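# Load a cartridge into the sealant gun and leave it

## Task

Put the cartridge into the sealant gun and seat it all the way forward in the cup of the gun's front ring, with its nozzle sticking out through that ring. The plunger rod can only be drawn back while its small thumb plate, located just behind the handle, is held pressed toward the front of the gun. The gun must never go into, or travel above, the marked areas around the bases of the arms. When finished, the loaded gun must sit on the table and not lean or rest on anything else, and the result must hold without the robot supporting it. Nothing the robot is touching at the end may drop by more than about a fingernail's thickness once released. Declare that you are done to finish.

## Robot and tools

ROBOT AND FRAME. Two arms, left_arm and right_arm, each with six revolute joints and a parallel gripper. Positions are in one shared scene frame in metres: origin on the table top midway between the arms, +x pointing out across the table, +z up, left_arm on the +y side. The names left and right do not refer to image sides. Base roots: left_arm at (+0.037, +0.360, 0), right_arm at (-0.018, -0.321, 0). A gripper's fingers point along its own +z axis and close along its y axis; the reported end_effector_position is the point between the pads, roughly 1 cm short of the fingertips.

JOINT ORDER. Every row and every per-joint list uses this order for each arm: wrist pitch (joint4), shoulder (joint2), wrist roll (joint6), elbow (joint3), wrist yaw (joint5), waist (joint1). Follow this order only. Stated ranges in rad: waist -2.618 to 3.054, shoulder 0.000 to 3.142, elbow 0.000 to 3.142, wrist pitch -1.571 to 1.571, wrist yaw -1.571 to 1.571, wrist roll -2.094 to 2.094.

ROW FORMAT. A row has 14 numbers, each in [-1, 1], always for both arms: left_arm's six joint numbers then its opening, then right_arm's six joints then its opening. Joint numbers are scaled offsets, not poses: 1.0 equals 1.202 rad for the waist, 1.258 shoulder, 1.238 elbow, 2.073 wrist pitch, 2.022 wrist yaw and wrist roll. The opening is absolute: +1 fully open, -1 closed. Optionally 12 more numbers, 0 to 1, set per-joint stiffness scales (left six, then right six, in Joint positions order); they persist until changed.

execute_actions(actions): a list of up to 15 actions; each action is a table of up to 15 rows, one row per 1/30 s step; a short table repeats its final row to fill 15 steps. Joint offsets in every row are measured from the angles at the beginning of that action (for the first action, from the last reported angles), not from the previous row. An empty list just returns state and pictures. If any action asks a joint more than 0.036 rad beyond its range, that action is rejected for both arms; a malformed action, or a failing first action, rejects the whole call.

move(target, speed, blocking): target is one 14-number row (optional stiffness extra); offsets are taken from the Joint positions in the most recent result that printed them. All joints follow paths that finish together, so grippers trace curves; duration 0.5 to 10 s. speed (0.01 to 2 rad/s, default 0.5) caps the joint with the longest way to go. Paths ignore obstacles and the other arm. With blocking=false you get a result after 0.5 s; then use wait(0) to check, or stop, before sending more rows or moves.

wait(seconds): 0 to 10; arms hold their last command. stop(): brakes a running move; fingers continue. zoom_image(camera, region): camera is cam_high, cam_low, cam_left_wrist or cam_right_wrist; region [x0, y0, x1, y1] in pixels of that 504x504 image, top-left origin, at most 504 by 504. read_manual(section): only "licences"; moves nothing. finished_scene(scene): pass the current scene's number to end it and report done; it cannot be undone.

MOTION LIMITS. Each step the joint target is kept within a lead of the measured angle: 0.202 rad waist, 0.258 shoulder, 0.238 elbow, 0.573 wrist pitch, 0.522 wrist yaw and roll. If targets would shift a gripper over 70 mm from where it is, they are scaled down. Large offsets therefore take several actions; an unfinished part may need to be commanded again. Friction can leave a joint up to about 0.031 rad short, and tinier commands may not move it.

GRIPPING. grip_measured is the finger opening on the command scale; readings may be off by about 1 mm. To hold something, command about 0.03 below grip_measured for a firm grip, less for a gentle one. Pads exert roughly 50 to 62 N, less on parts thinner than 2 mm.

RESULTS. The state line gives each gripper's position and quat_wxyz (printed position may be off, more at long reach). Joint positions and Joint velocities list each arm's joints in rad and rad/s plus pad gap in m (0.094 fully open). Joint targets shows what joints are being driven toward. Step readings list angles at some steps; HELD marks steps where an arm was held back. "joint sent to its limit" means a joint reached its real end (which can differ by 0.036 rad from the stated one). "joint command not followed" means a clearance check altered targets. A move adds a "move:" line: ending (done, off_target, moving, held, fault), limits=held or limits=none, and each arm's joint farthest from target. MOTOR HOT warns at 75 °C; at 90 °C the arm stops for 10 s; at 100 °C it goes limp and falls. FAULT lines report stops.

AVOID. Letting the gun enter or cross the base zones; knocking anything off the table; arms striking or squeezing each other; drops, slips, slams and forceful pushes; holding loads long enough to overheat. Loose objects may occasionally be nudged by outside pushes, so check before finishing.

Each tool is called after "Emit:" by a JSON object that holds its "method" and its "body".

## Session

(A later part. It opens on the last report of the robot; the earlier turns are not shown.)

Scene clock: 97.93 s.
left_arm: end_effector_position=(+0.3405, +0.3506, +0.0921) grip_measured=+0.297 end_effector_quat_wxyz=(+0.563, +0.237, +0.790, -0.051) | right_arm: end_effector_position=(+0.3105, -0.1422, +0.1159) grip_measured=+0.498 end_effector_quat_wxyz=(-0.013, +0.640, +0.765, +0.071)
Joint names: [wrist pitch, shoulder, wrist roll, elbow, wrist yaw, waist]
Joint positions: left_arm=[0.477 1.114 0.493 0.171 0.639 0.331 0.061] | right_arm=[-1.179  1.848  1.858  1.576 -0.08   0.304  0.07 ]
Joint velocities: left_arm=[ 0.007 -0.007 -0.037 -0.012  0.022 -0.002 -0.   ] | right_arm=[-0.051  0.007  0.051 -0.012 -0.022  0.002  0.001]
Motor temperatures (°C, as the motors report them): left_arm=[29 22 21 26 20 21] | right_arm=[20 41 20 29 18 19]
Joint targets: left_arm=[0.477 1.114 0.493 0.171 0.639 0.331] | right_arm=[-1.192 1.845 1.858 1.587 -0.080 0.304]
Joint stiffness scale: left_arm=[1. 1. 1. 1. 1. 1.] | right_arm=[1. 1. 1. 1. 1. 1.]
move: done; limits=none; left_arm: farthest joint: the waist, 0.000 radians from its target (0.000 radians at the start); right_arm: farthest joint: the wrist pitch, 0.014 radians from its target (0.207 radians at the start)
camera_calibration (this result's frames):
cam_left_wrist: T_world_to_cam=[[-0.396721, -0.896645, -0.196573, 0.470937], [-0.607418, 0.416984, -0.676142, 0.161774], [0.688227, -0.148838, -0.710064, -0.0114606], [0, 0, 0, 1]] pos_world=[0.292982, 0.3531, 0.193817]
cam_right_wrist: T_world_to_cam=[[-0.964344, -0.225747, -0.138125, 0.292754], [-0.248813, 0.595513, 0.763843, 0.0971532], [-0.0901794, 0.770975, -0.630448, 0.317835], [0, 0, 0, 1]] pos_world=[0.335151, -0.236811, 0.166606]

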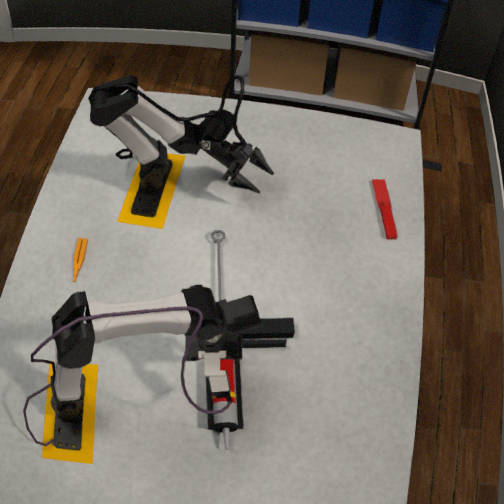

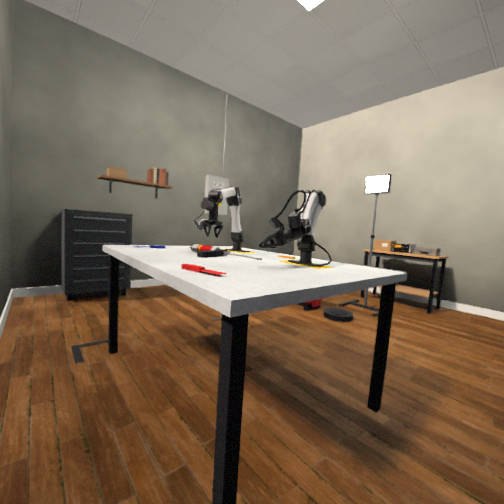

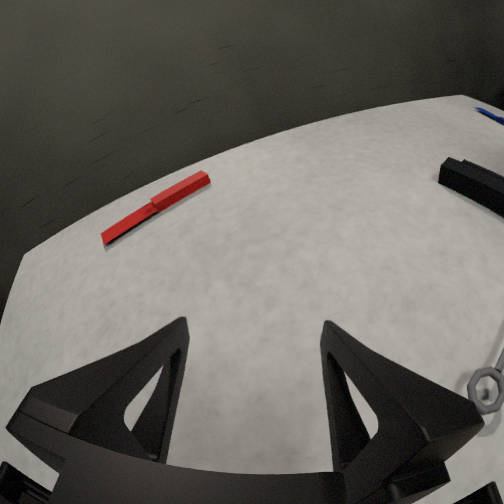

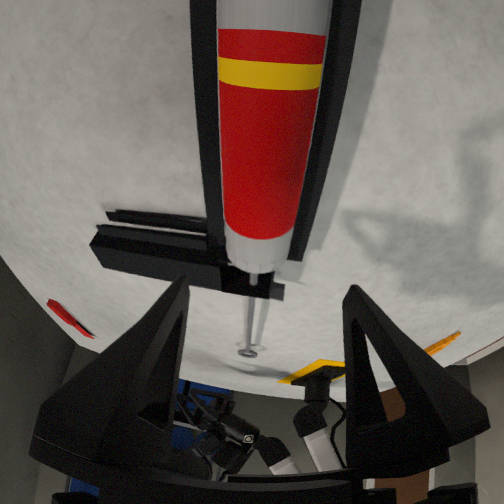

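Emit:
{"method": "move", "body": {"target": [0,0,0,0,0,0,0.3, -0.018,0.095,-0.22,0.025,0.043,-0.372,0.0], "speed": 0.5}}

Scene clock: 100.10 s.
left_arm: end_effector_position=(+0.3405, +0.3506, +0.0921) grip_measured=+0.297 end_effector_quat_wxyz=(+0.563, +0.237, +0.790, -0.051) | right_arm: end_effector_position=(+0.3516, -0.3153, +0.0811) grip_measured=+0.002 end_effector_quat_wxyz=(+0.001, +0.646, +0.763, +0.001)
Joint names: [wrist pitch, shoulder, wrist roll, elbow, wrist yaw, waist]
Joint positions: left_arm=[0.477 1.114 0.493 0.171 0.639 0.331 0.061] | right_arm=[-1.202  1.953  1.42   1.588  0.    -0.142  0.047]
Joint velocities: left_arm=[-0.022 -0.007 -0.007  0.007  0.022  0.002 -0.   ] | right_arm=[-0.022 -0.012 -0.051 -0.007 -0.051 -0.017  0.   ]
Motor temperatures (°C, as the motors report them): left_arm=[29 22 21 26 20 21] | right_arm=[20 41 20 30 18 19]
Joint targets: left_arm=[0.477 1.114 0.493 0.171 0.639 0.331] | right_arm=[-1.216 1.967 1.414 1.606 0.007 -0.143]
Joint stiffness scale: left_arm=[1. 1. 1. 1. 1. 1.] | right_arm=[1. 1. 1. 1. 1. 1.]
move: done; limits=none; left_arm: farthest joint: the waist, 0.000 radians from its target (0.000 radians at the start); right_arm: farthest joint: the elbow, 0.019 radians from its target (0.031 radians at the start)
camera_calibration (this result's frames):
cam_left_wrist: T_world_to_cam=[[-0.396721, -0.896645, -0.196573, 0.470937], [-0.607418, 0.416984, -0.676142, 0.161774], [0.688227, -0.148838, -0.710064, -0.0114606], [0, 0, 0, 1]] pos_world=[0.292982, 0.3531, 0.193817]
cam_right_wrist: T_world_to_cam=[[-0.973543, -0.224429, -0.0429576, 0.284436], [-0.189835, 0.689736, 0.698733, 0.251259], [-0.127186, 0.688401, -0.714092, 0.426864], [0, 0, 0, 1]] pos_world=[0.3789, -0.403321, 0.141475]

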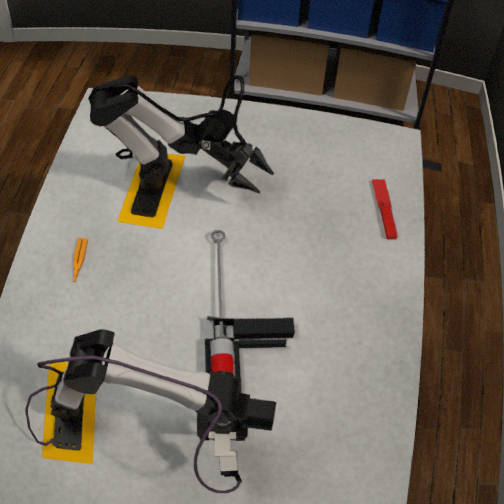

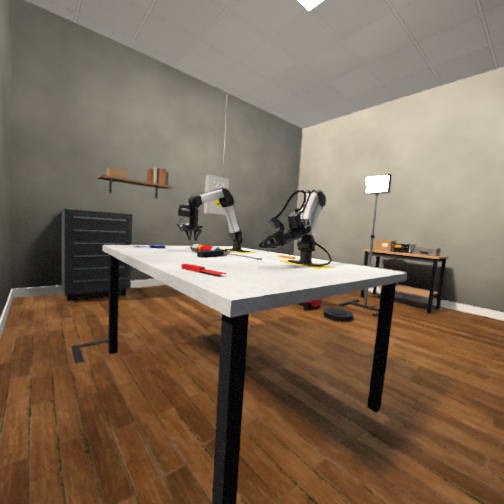

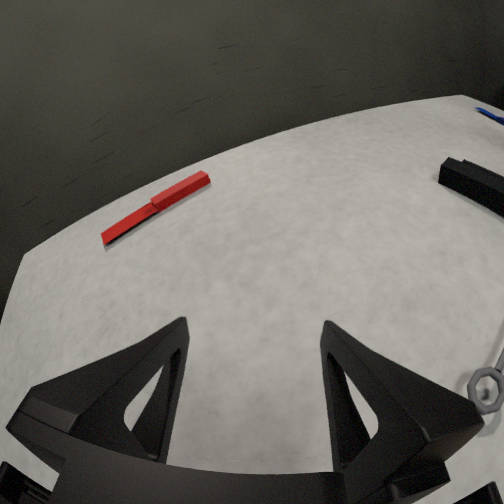

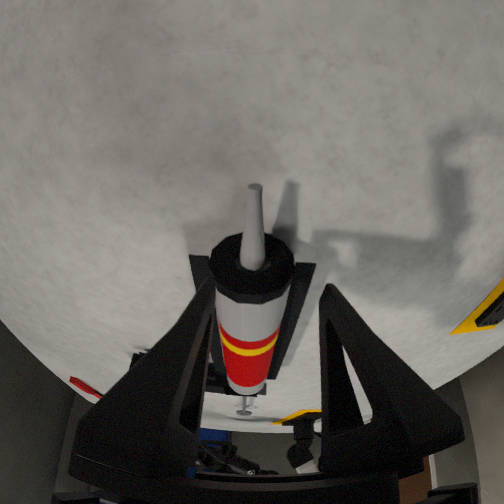

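Emit:
{"method": "move", "body": {"target": [0,0,0,0,0,0,0.3, 0.089,0.079,0,-0.086,0,0,0.0], "speed": 0.25}}

Emit:
{"method": "move", "body": {"target": [0,0,0,0,0,0,0.3, 0,0,0,0,0,0,-0.85]}}

Emit:
{"method": "move", "body": {"target": [0,0,0,0,0,0,0.3, 0.01,0,-0.02,0,0,-0.045,-0.85], "speed": 0.05}}

Scene clock: 102.30 s.
left_arm: end_effector_position=(+0.3405, +0.3506, +0.0921) grip_measured=+0.297 end_effector_quat_wxyz=(+0.563, +0.237, +0.790, -0.051) | right_arm: end_effector_position=(+0.3618, -0.3152, +0.0277) grip_measured=+0.002 end_effector_quat_wxyz=(-0.001, +0.646, +0.763, -0.001)
Joint names: [wrist pitch, shoulder, wrist roll, elbow, wrist yaw, waist]
Joint positions: left_arm=[0.477 1.114 0.493 0.171 0.639 0.331 0.061] | right_arm=[-1.031  2.041  1.42   1.499  0.    -0.142  0.047]
Joint velocities: left_arm=[-0.081 -0.007 -0.007  0.007 -0.007  0.002 -0.   ] | right_arm=[ 0.007 -0.007  0.095 -0.002 -0.007 -0.022 -0.   ]
Motor temperatures (°C, as the motors report them): left_arm=[29 22 21 26 20 21] | right_arm=[20 41 20 30 18 19]
Joint targets: left_arm=[0.477 1.114 0.493 0.171 0.639 0.331] | right_arm=[-1.018 2.053 1.420 1.482 0.000 -0.142]
Joint stiffness scale: left_arm=[1. 1. 1. 1. 1. 1.] | right_arm=[1. 1. 1. 1. 1. 1.]
move: done; limits=none; left_arm: farthest joint: the waist, 0.000 radians from its target (0.000 radians at the start); right_arm: farthest joint: the elbow, 0.017 radians from its target (0.107 radians at the start)
camera_calibration (this result's frames):
cam_left_wrist: T_world_to_cam=[[-0.396721, -0.896645, -0.196573, 0.470937], [-0.607418, 0.416984, -0.676142, 0.161774], [0.688227, -0.148838, -0.710064, -0.0114606], [0, 0, 0, 1]] pos_world=[0.292982, 0.3531, 0.193817]
cam_right_wrist: T_world_to_cam=[[-0.973701, -0.224804, -0.0369951, 0.291853], [-0.18583, 0.689728, 0.699816, 0.288906], [-0.131805, 0.688287, -0.713364, 0.391546], [0, 0, 0, 1]] pos_world=[0.389473, -0.403153, 0.0879306]

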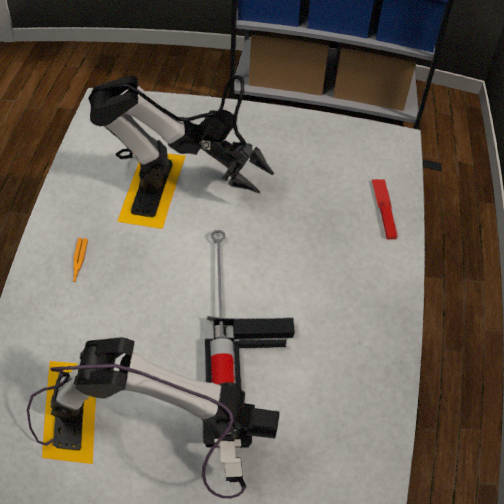

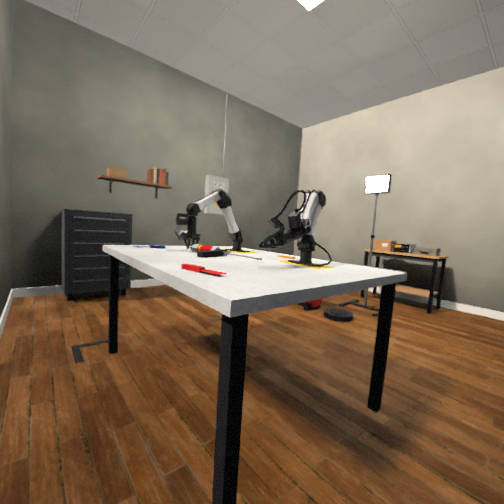

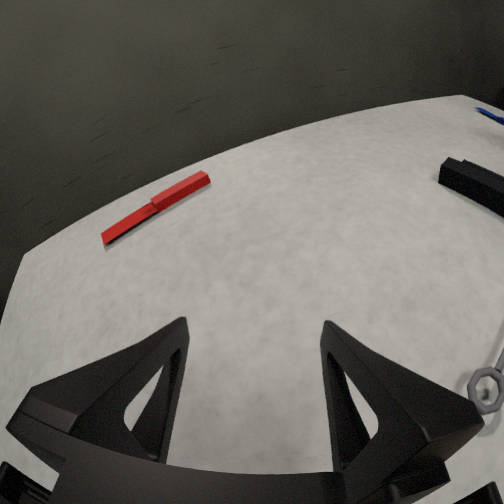

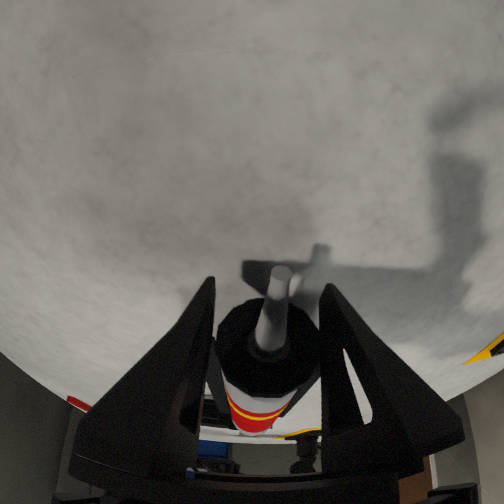

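Scene clock: 102.80 s.
left_arm: end_effector_position=(+0.3405, +0.3506, +0.0921) grip_measured=+0.297 end_effector_quat_wxyz=(+0.563, +0.237, +0.790, -0.051) | right_arm: end_effector_position=(+0.3613, -0.3152, +0.0277) grip_measured=-0.814 end_effector_quat_wxyz=(-0.002, +0.644, +0.765, -0.002)
Joint names: [wrist pitch, shoulder, wrist roll, elbow, wrist yaw, waist]
Joint positions: left_arm=[0.477 1.114 0.493 0.171 0.639 0.331 0.061] | right_arm=[-1.033  2.041  1.415  1.499  0.    -0.142  0.009]
Joint velocities: left_arm=[ 0.007  0.007 -0.095  0.007 -0.066  0.017 -0.   ] | right_arm=[ 0.007 -0.012  0.007 -0.017  0.007  0.002  0.   ]
Motor temperatures (°C, as the motors report them): left_arm=[29 22 21 26 20 21] | right_arm=[20 41 20 30 18 19]
Joint targets: left_arm=[0.477 1.114 0.493 0.171 0.639 0.331] | right_arm=[-1.031 2.041 1.420 1.499 0.000 -0.142]
Joint stiffness scale: left_arm=[1. 1. 1. 1. 1. 1.] | right_arm=[1. 1. 1. 1. 1. 1.]
move: done; limits=none; left_arm: farthest joint: the waist, 0.000 radians from its target (0.000 radians at the start); right_arm: farthest joint: the wrist roll, 0.005 radians from its target (0.000 radians at the start)
camera_calibration (this result's frames):
cam_left_wrist: T_world_to_cam=[[-0.396721, -0.896645, -0.196573, 0.470937], [-0.607418, 0.416984, -0.676142, 0.161774], [0.688227, -0.148838, -0.710064, -0.0114606], [0, 0, 0, 1]] pos_world=[0.292982, 0.3531, 0.193817]
cam_right_wrist: T_world_to_cam=[[-0.972643, -0.22963, -0.0351359, 0.28944], [-0.187913, 0.688808, 0.700166, 0.289276], [-0.136577, 0.687614, -0.713115, 0.392996], [0, 0, 0, 1]] pos_world=[0.389554, -0.403021, 0.0878798]

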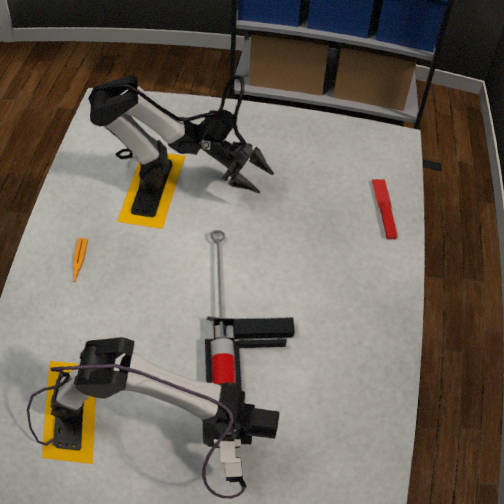

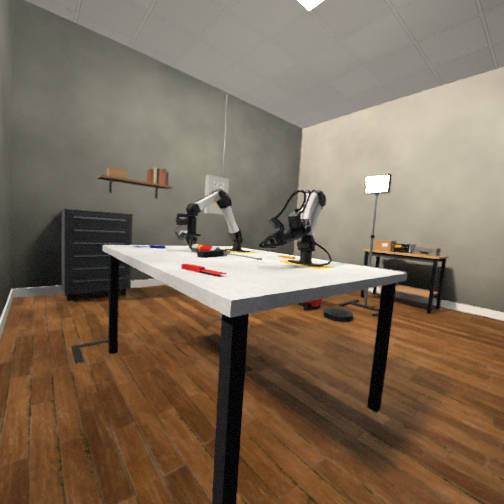

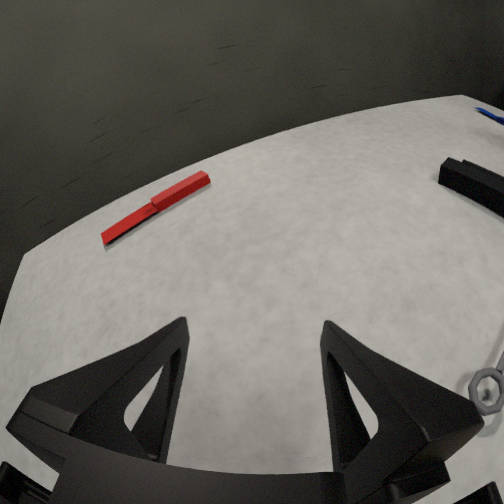

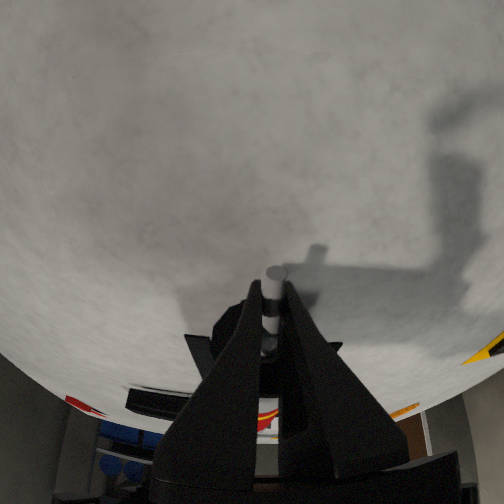

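Scene clock: 104.20 s.
left_arm: end_effector_position=(+0.3405, +0.3506, +0.0921) grip_measured=+0.297 end_effector_quat_wxyz=(+0.563, +0.237, +0.790, -0.051) | right_arm: end_effector_position=(+0.3617, -0.3231, +0.0278) grip_measured=-0.814 end_effector_quat_wxyz=(-0.010, +0.643, +0.766, +0.009)
Joint names: [wrist pitch, shoulder, wrist roll, elbow, wrist yaw, waist]
Joint positions: left_arm=[0.477 1.114 0.493 0.171 0.639 0.331 0.061] | right_arm=[-1.032  2.041  1.379  1.499 -0.027 -0.175  0.009]
Joint velocities: left_arm=[-0.051  0.002  0.022  0.002  0.007 -0.002 -0.001] | right_arm=[-0.051  0.002  0.037  0.012 -0.066 -0.007  0.   ]
Motor temperatures (°C, as the motors report them): left_arm=[29 22 21 26 20 21] | right_arm=[20 41 20 30 18 19]
Joint targets: left_arm=[0.477 1.114 0.493 0.171 0.639 0.331] | right_arm=[-1.012 2.041 1.374 1.499 0.000 -0.196]
Joint stiffness scale: left_arm=[1. 1. 1. 1. 1. 1.] | right_arm=[1. 1. 1. 1. 1. 1.]
move: off_target (right_arm); limits=none; left_arm: farthest joint: the waist, 0.000 radians from its target (0.000 radians at the start); right_arm: farthest joint: the wrist yaw, 0.027 radians from its target (0.000 radians at the start)
camera_calibration (this result's frames):
cam_left_wrist: T_world_to_cam=[[-0.396721, -0.896645, -0.196573, 0.470937], [-0.607418, 0.416984, -0.676142, 0.161774], [0.688227, -0.148838, -0.710064, -0.0114606], [0, 0, 0, 1]] pos_world=[0.292982, 0.3531, 0.193817]
cam_right_wrist: T_world_to_cam=[[-0.9719, -0.231426, -0.0430425, 0.287324], [-0.191099, 0.66894, 0.718332, 0.288995], [-0.137448, 0.706372, -0.694368, 0.404401], [0, 0, 0, 1]] pos_world=[0.390061, -0.412483, 0.0855761]

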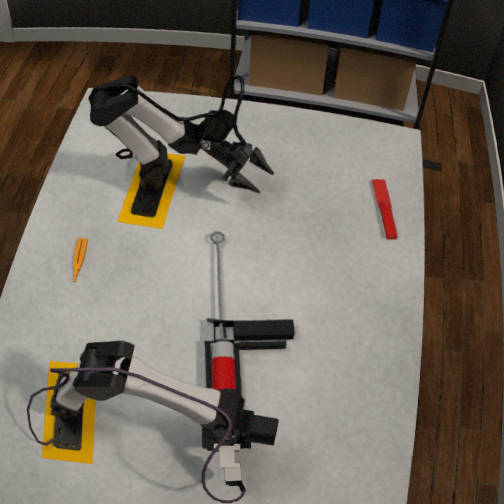

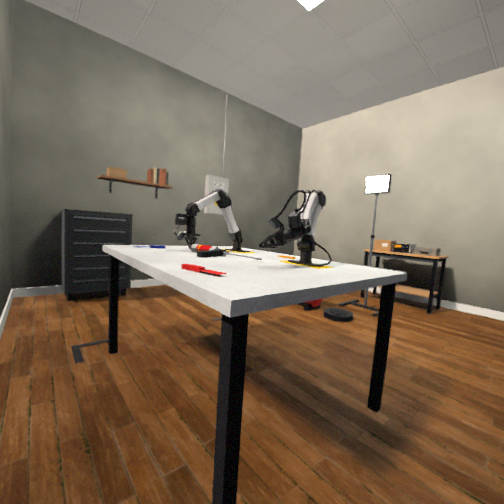

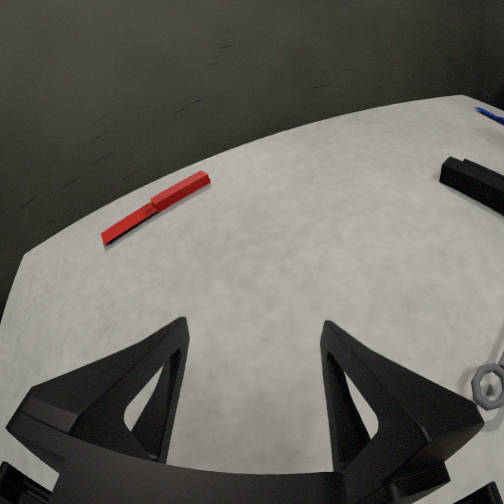

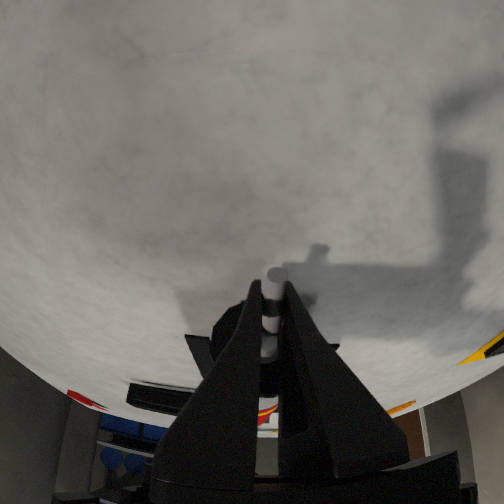

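The gun dragged along, so the cartridge is seated. Release.

Emit:
{"method": "move", "body": {"target": [0,0,0,0,0,0,0.3, 0,0,0,0,0,0,0]}}

Emit:
{"method": "move", "body": {"target": [0,0,0,0,0,0,0.3, -0.08,-0.08,0,0.08,0,0,0], "speed": 0.4}}

Emit:
{"method": "finished_scene", "body": {"scene": 1}}

Scene clock: 105.23 s.
left_arm: end_effector_position=(+0.3405, +0.3506, +0.0921) grip_measured=+0.297 end_effector_quat_wxyz=(+0.563, +0.237, +0.790, -0.051) | right_arm: end_effector_position=(+0.3617, -0.3230, +0.0278) grip_measured=-0.002 end_effector_quat_wxyz=(-0.010, +0.643, +0.766, +0.010)
Joint names: [wrist pitch, shoulder, wrist roll, elbow, wrist yaw, waist]
Joint positions: left_arm=[0.477 1.114 0.493 0.171 0.639 0.331 0.061] | right_arm=[-1.032  2.041  1.378  1.499 -0.028 -0.175  0.047]
Joint velocities: left_arm=[ 0.037 -0.012  0.037 -0.037  0.037 -0.007 -0.   ] | right_arm=[-0.037 -0.002  0.022  0.012 -0.051 -0.022 -0.   ]
Motor temperatures (°C, as the motors report them): left_arm=[29 22 21 26 20 21] | right_arm=[20 41 20 30 18 19]
Joint targets: left_arm=[0.477 1.114 0.493 0.171 0.639 0.331] | right_arm=[-1.032 2.041 1.378 1.499 -0.027 -0.175]
Joint stiffness scale: left_arm=[1. 1. 1. 1. 1. 1.] | right_arm=[1. 1. 1. 1. 1. 1.]
move: done; limits=none; left_arm: farthest joint: the waist, 0.000 radians from its target (0.000 radians at the start); right_arm: farthest joint: the wrist yaw, 0.001 radians from its target (0.000 radians at the start)
camera_calibration (this result's frames):
cam_left_wrist: T_world_to_cam=[[-0.396721, -0.896645, -0.196573, 0.470937], [-0.607418, 0.416984, -0.676142, 0.161774], [0.688227, -0.148838, -0.710064, -0.0114606], [0, 0, 0, 1]] pos_world=[0.292982, 0.3531, 0.193817]
cam_right_wrist: T_world_to_cam=[[-0.971811, -0.231761, -0.0432431, 0.287222], [-0.191369, 0.668319, 0.718838, 0.288788], [-0.137698, 0.70685, -0.693832, 0.404541], [0, 0, 0, 1]] pos_world=[0.390096, -0.412385, 0.0855121]

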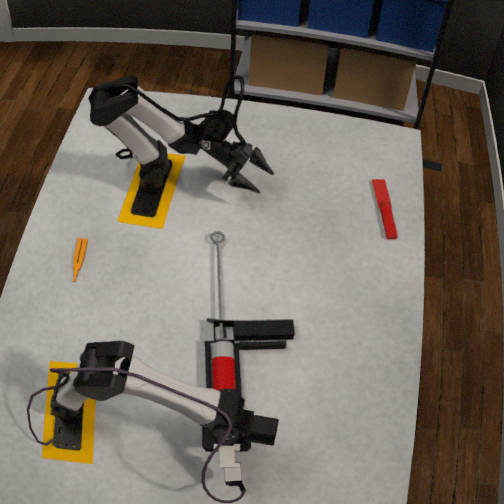

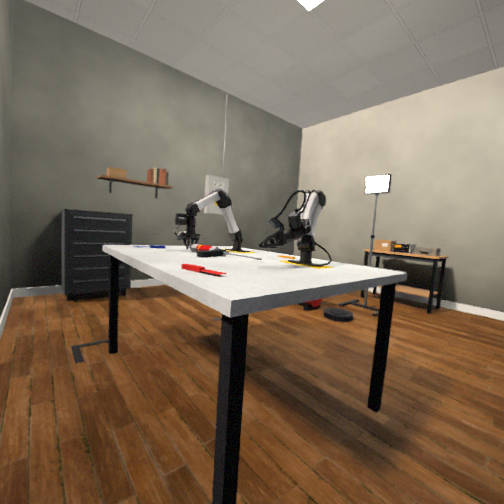

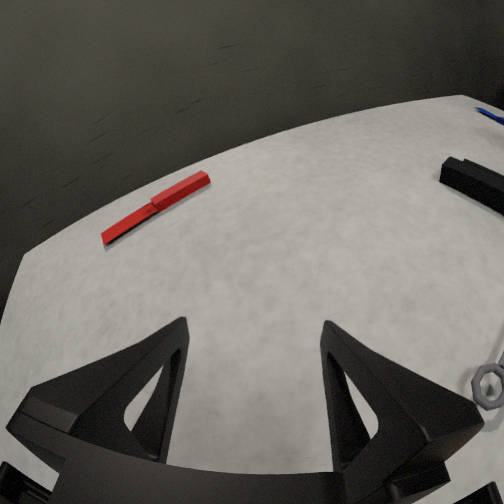

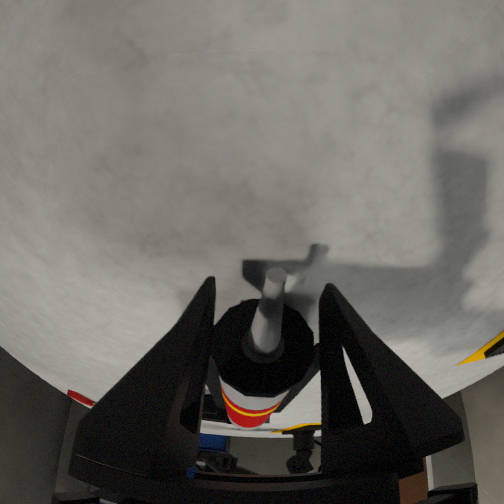

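Scene clock: 106.37 s.
left_arm: end_effector_position=(+0.3405, +0.3506, +0.0921) grip_measured=+0.297 end_effector_quat_wxyz=(+0.563, +0.237, +0.790, -0.051) | right_arm: end_effector_position=(+0.3565, -0.3229, +0.0856) grip_measured=-0.002 end_effector_quat_wxyz=(+0.005, +0.643, +0.766, +0.022)
Joint names: [wrist pitch, shoulder, wrist roll, elbow, wrist yaw, waist]
Joint positions: left_arm=[0.477 1.114 0.493 0.171 0.639 0.331 0.061] | right_arm=[-1.183  1.94   1.378  1.588 -0.028 -0.175  0.047]
Joint velocities: left_arm=[ 0.007 -0.007 -0.007 -0.012  0.022 -0.002 -0.   ] | right_arm=[-0.007 -0.012 -0.037 -0.002 -0.037  0.007  0.   ]
Motor temperatures (°C, as the motors report them): left_arm=[29 22 21 26 20 21] | right_arm=[20 41 20 30 18 19]
Joint targets: left_arm=[0.477 1.114 0.493 0.171 0.639 0.331] | right_arm=[-1.198 1.941 1.378 1.598 -0.028 -0.175]
Joint stiffness scale: left_arm=[1. 1. 1. 1. 1. 1.] | right_arm=[1. 1. 1. 1. 1. 1.]
move: done; limits=none; left_arm: farthest joint: the waist, 0.000 radians from its target (0.000 radians at the start); right_arm: farthest joint: the wrist pitch, 0.015 radians from its target (0.166 radians at the start)
camera_calibration (this result's frames):
cam_left_wrist: T_world_to_cam=[[-0.396721, -0.896645, -0.196573, 0.470937], [-0.607418, 0.416984, -0.676142, 0.161774], [0.688227, -0.148838, -0.710064, -0.0114606], [0, 0, 0, 1]] pos_world=[0.292982, 0.3531, 0.193817]
cam_right_wrist: T_world_to_cam=[[-0.969459, -0.231804, -0.080107, 0.287078], [-0.218632, 0.668818, 0.710551, 0.256756], [-0.111132, 0.706364, -0.699071, 0.434725], [0, 0, 0, 1]] pos_world=[0.382756, -0.412251, 0.144462]

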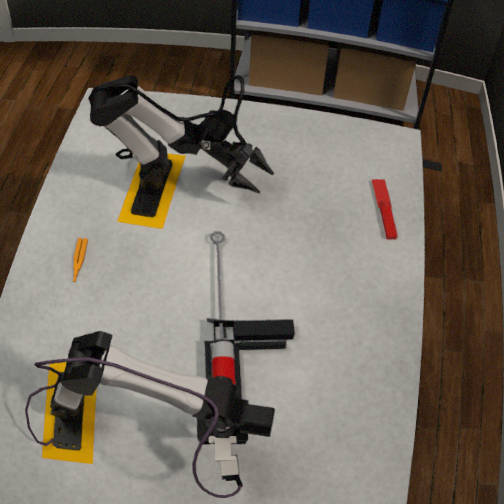

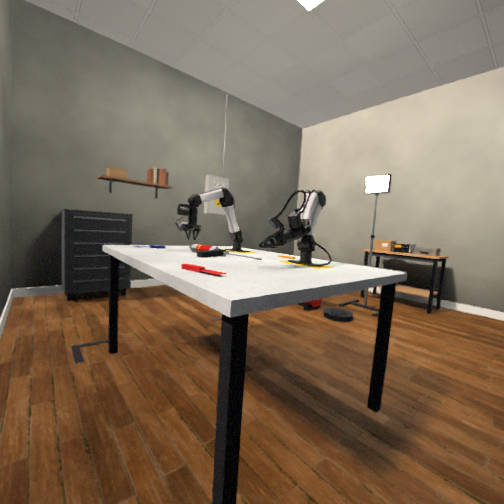

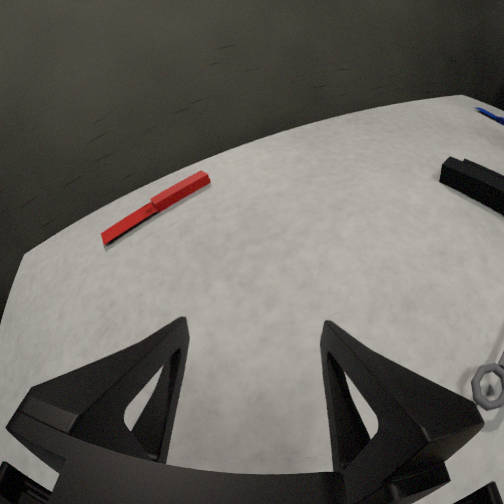

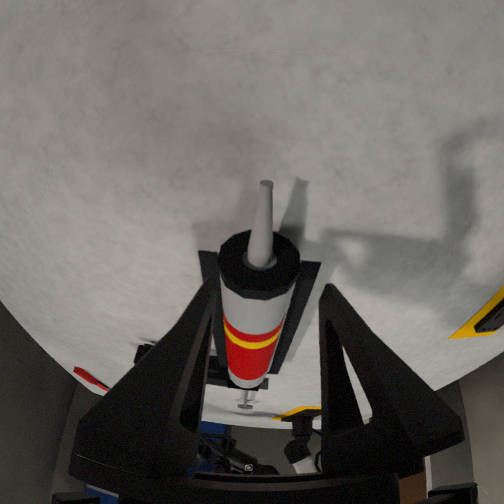

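The scene is finished: the task was done.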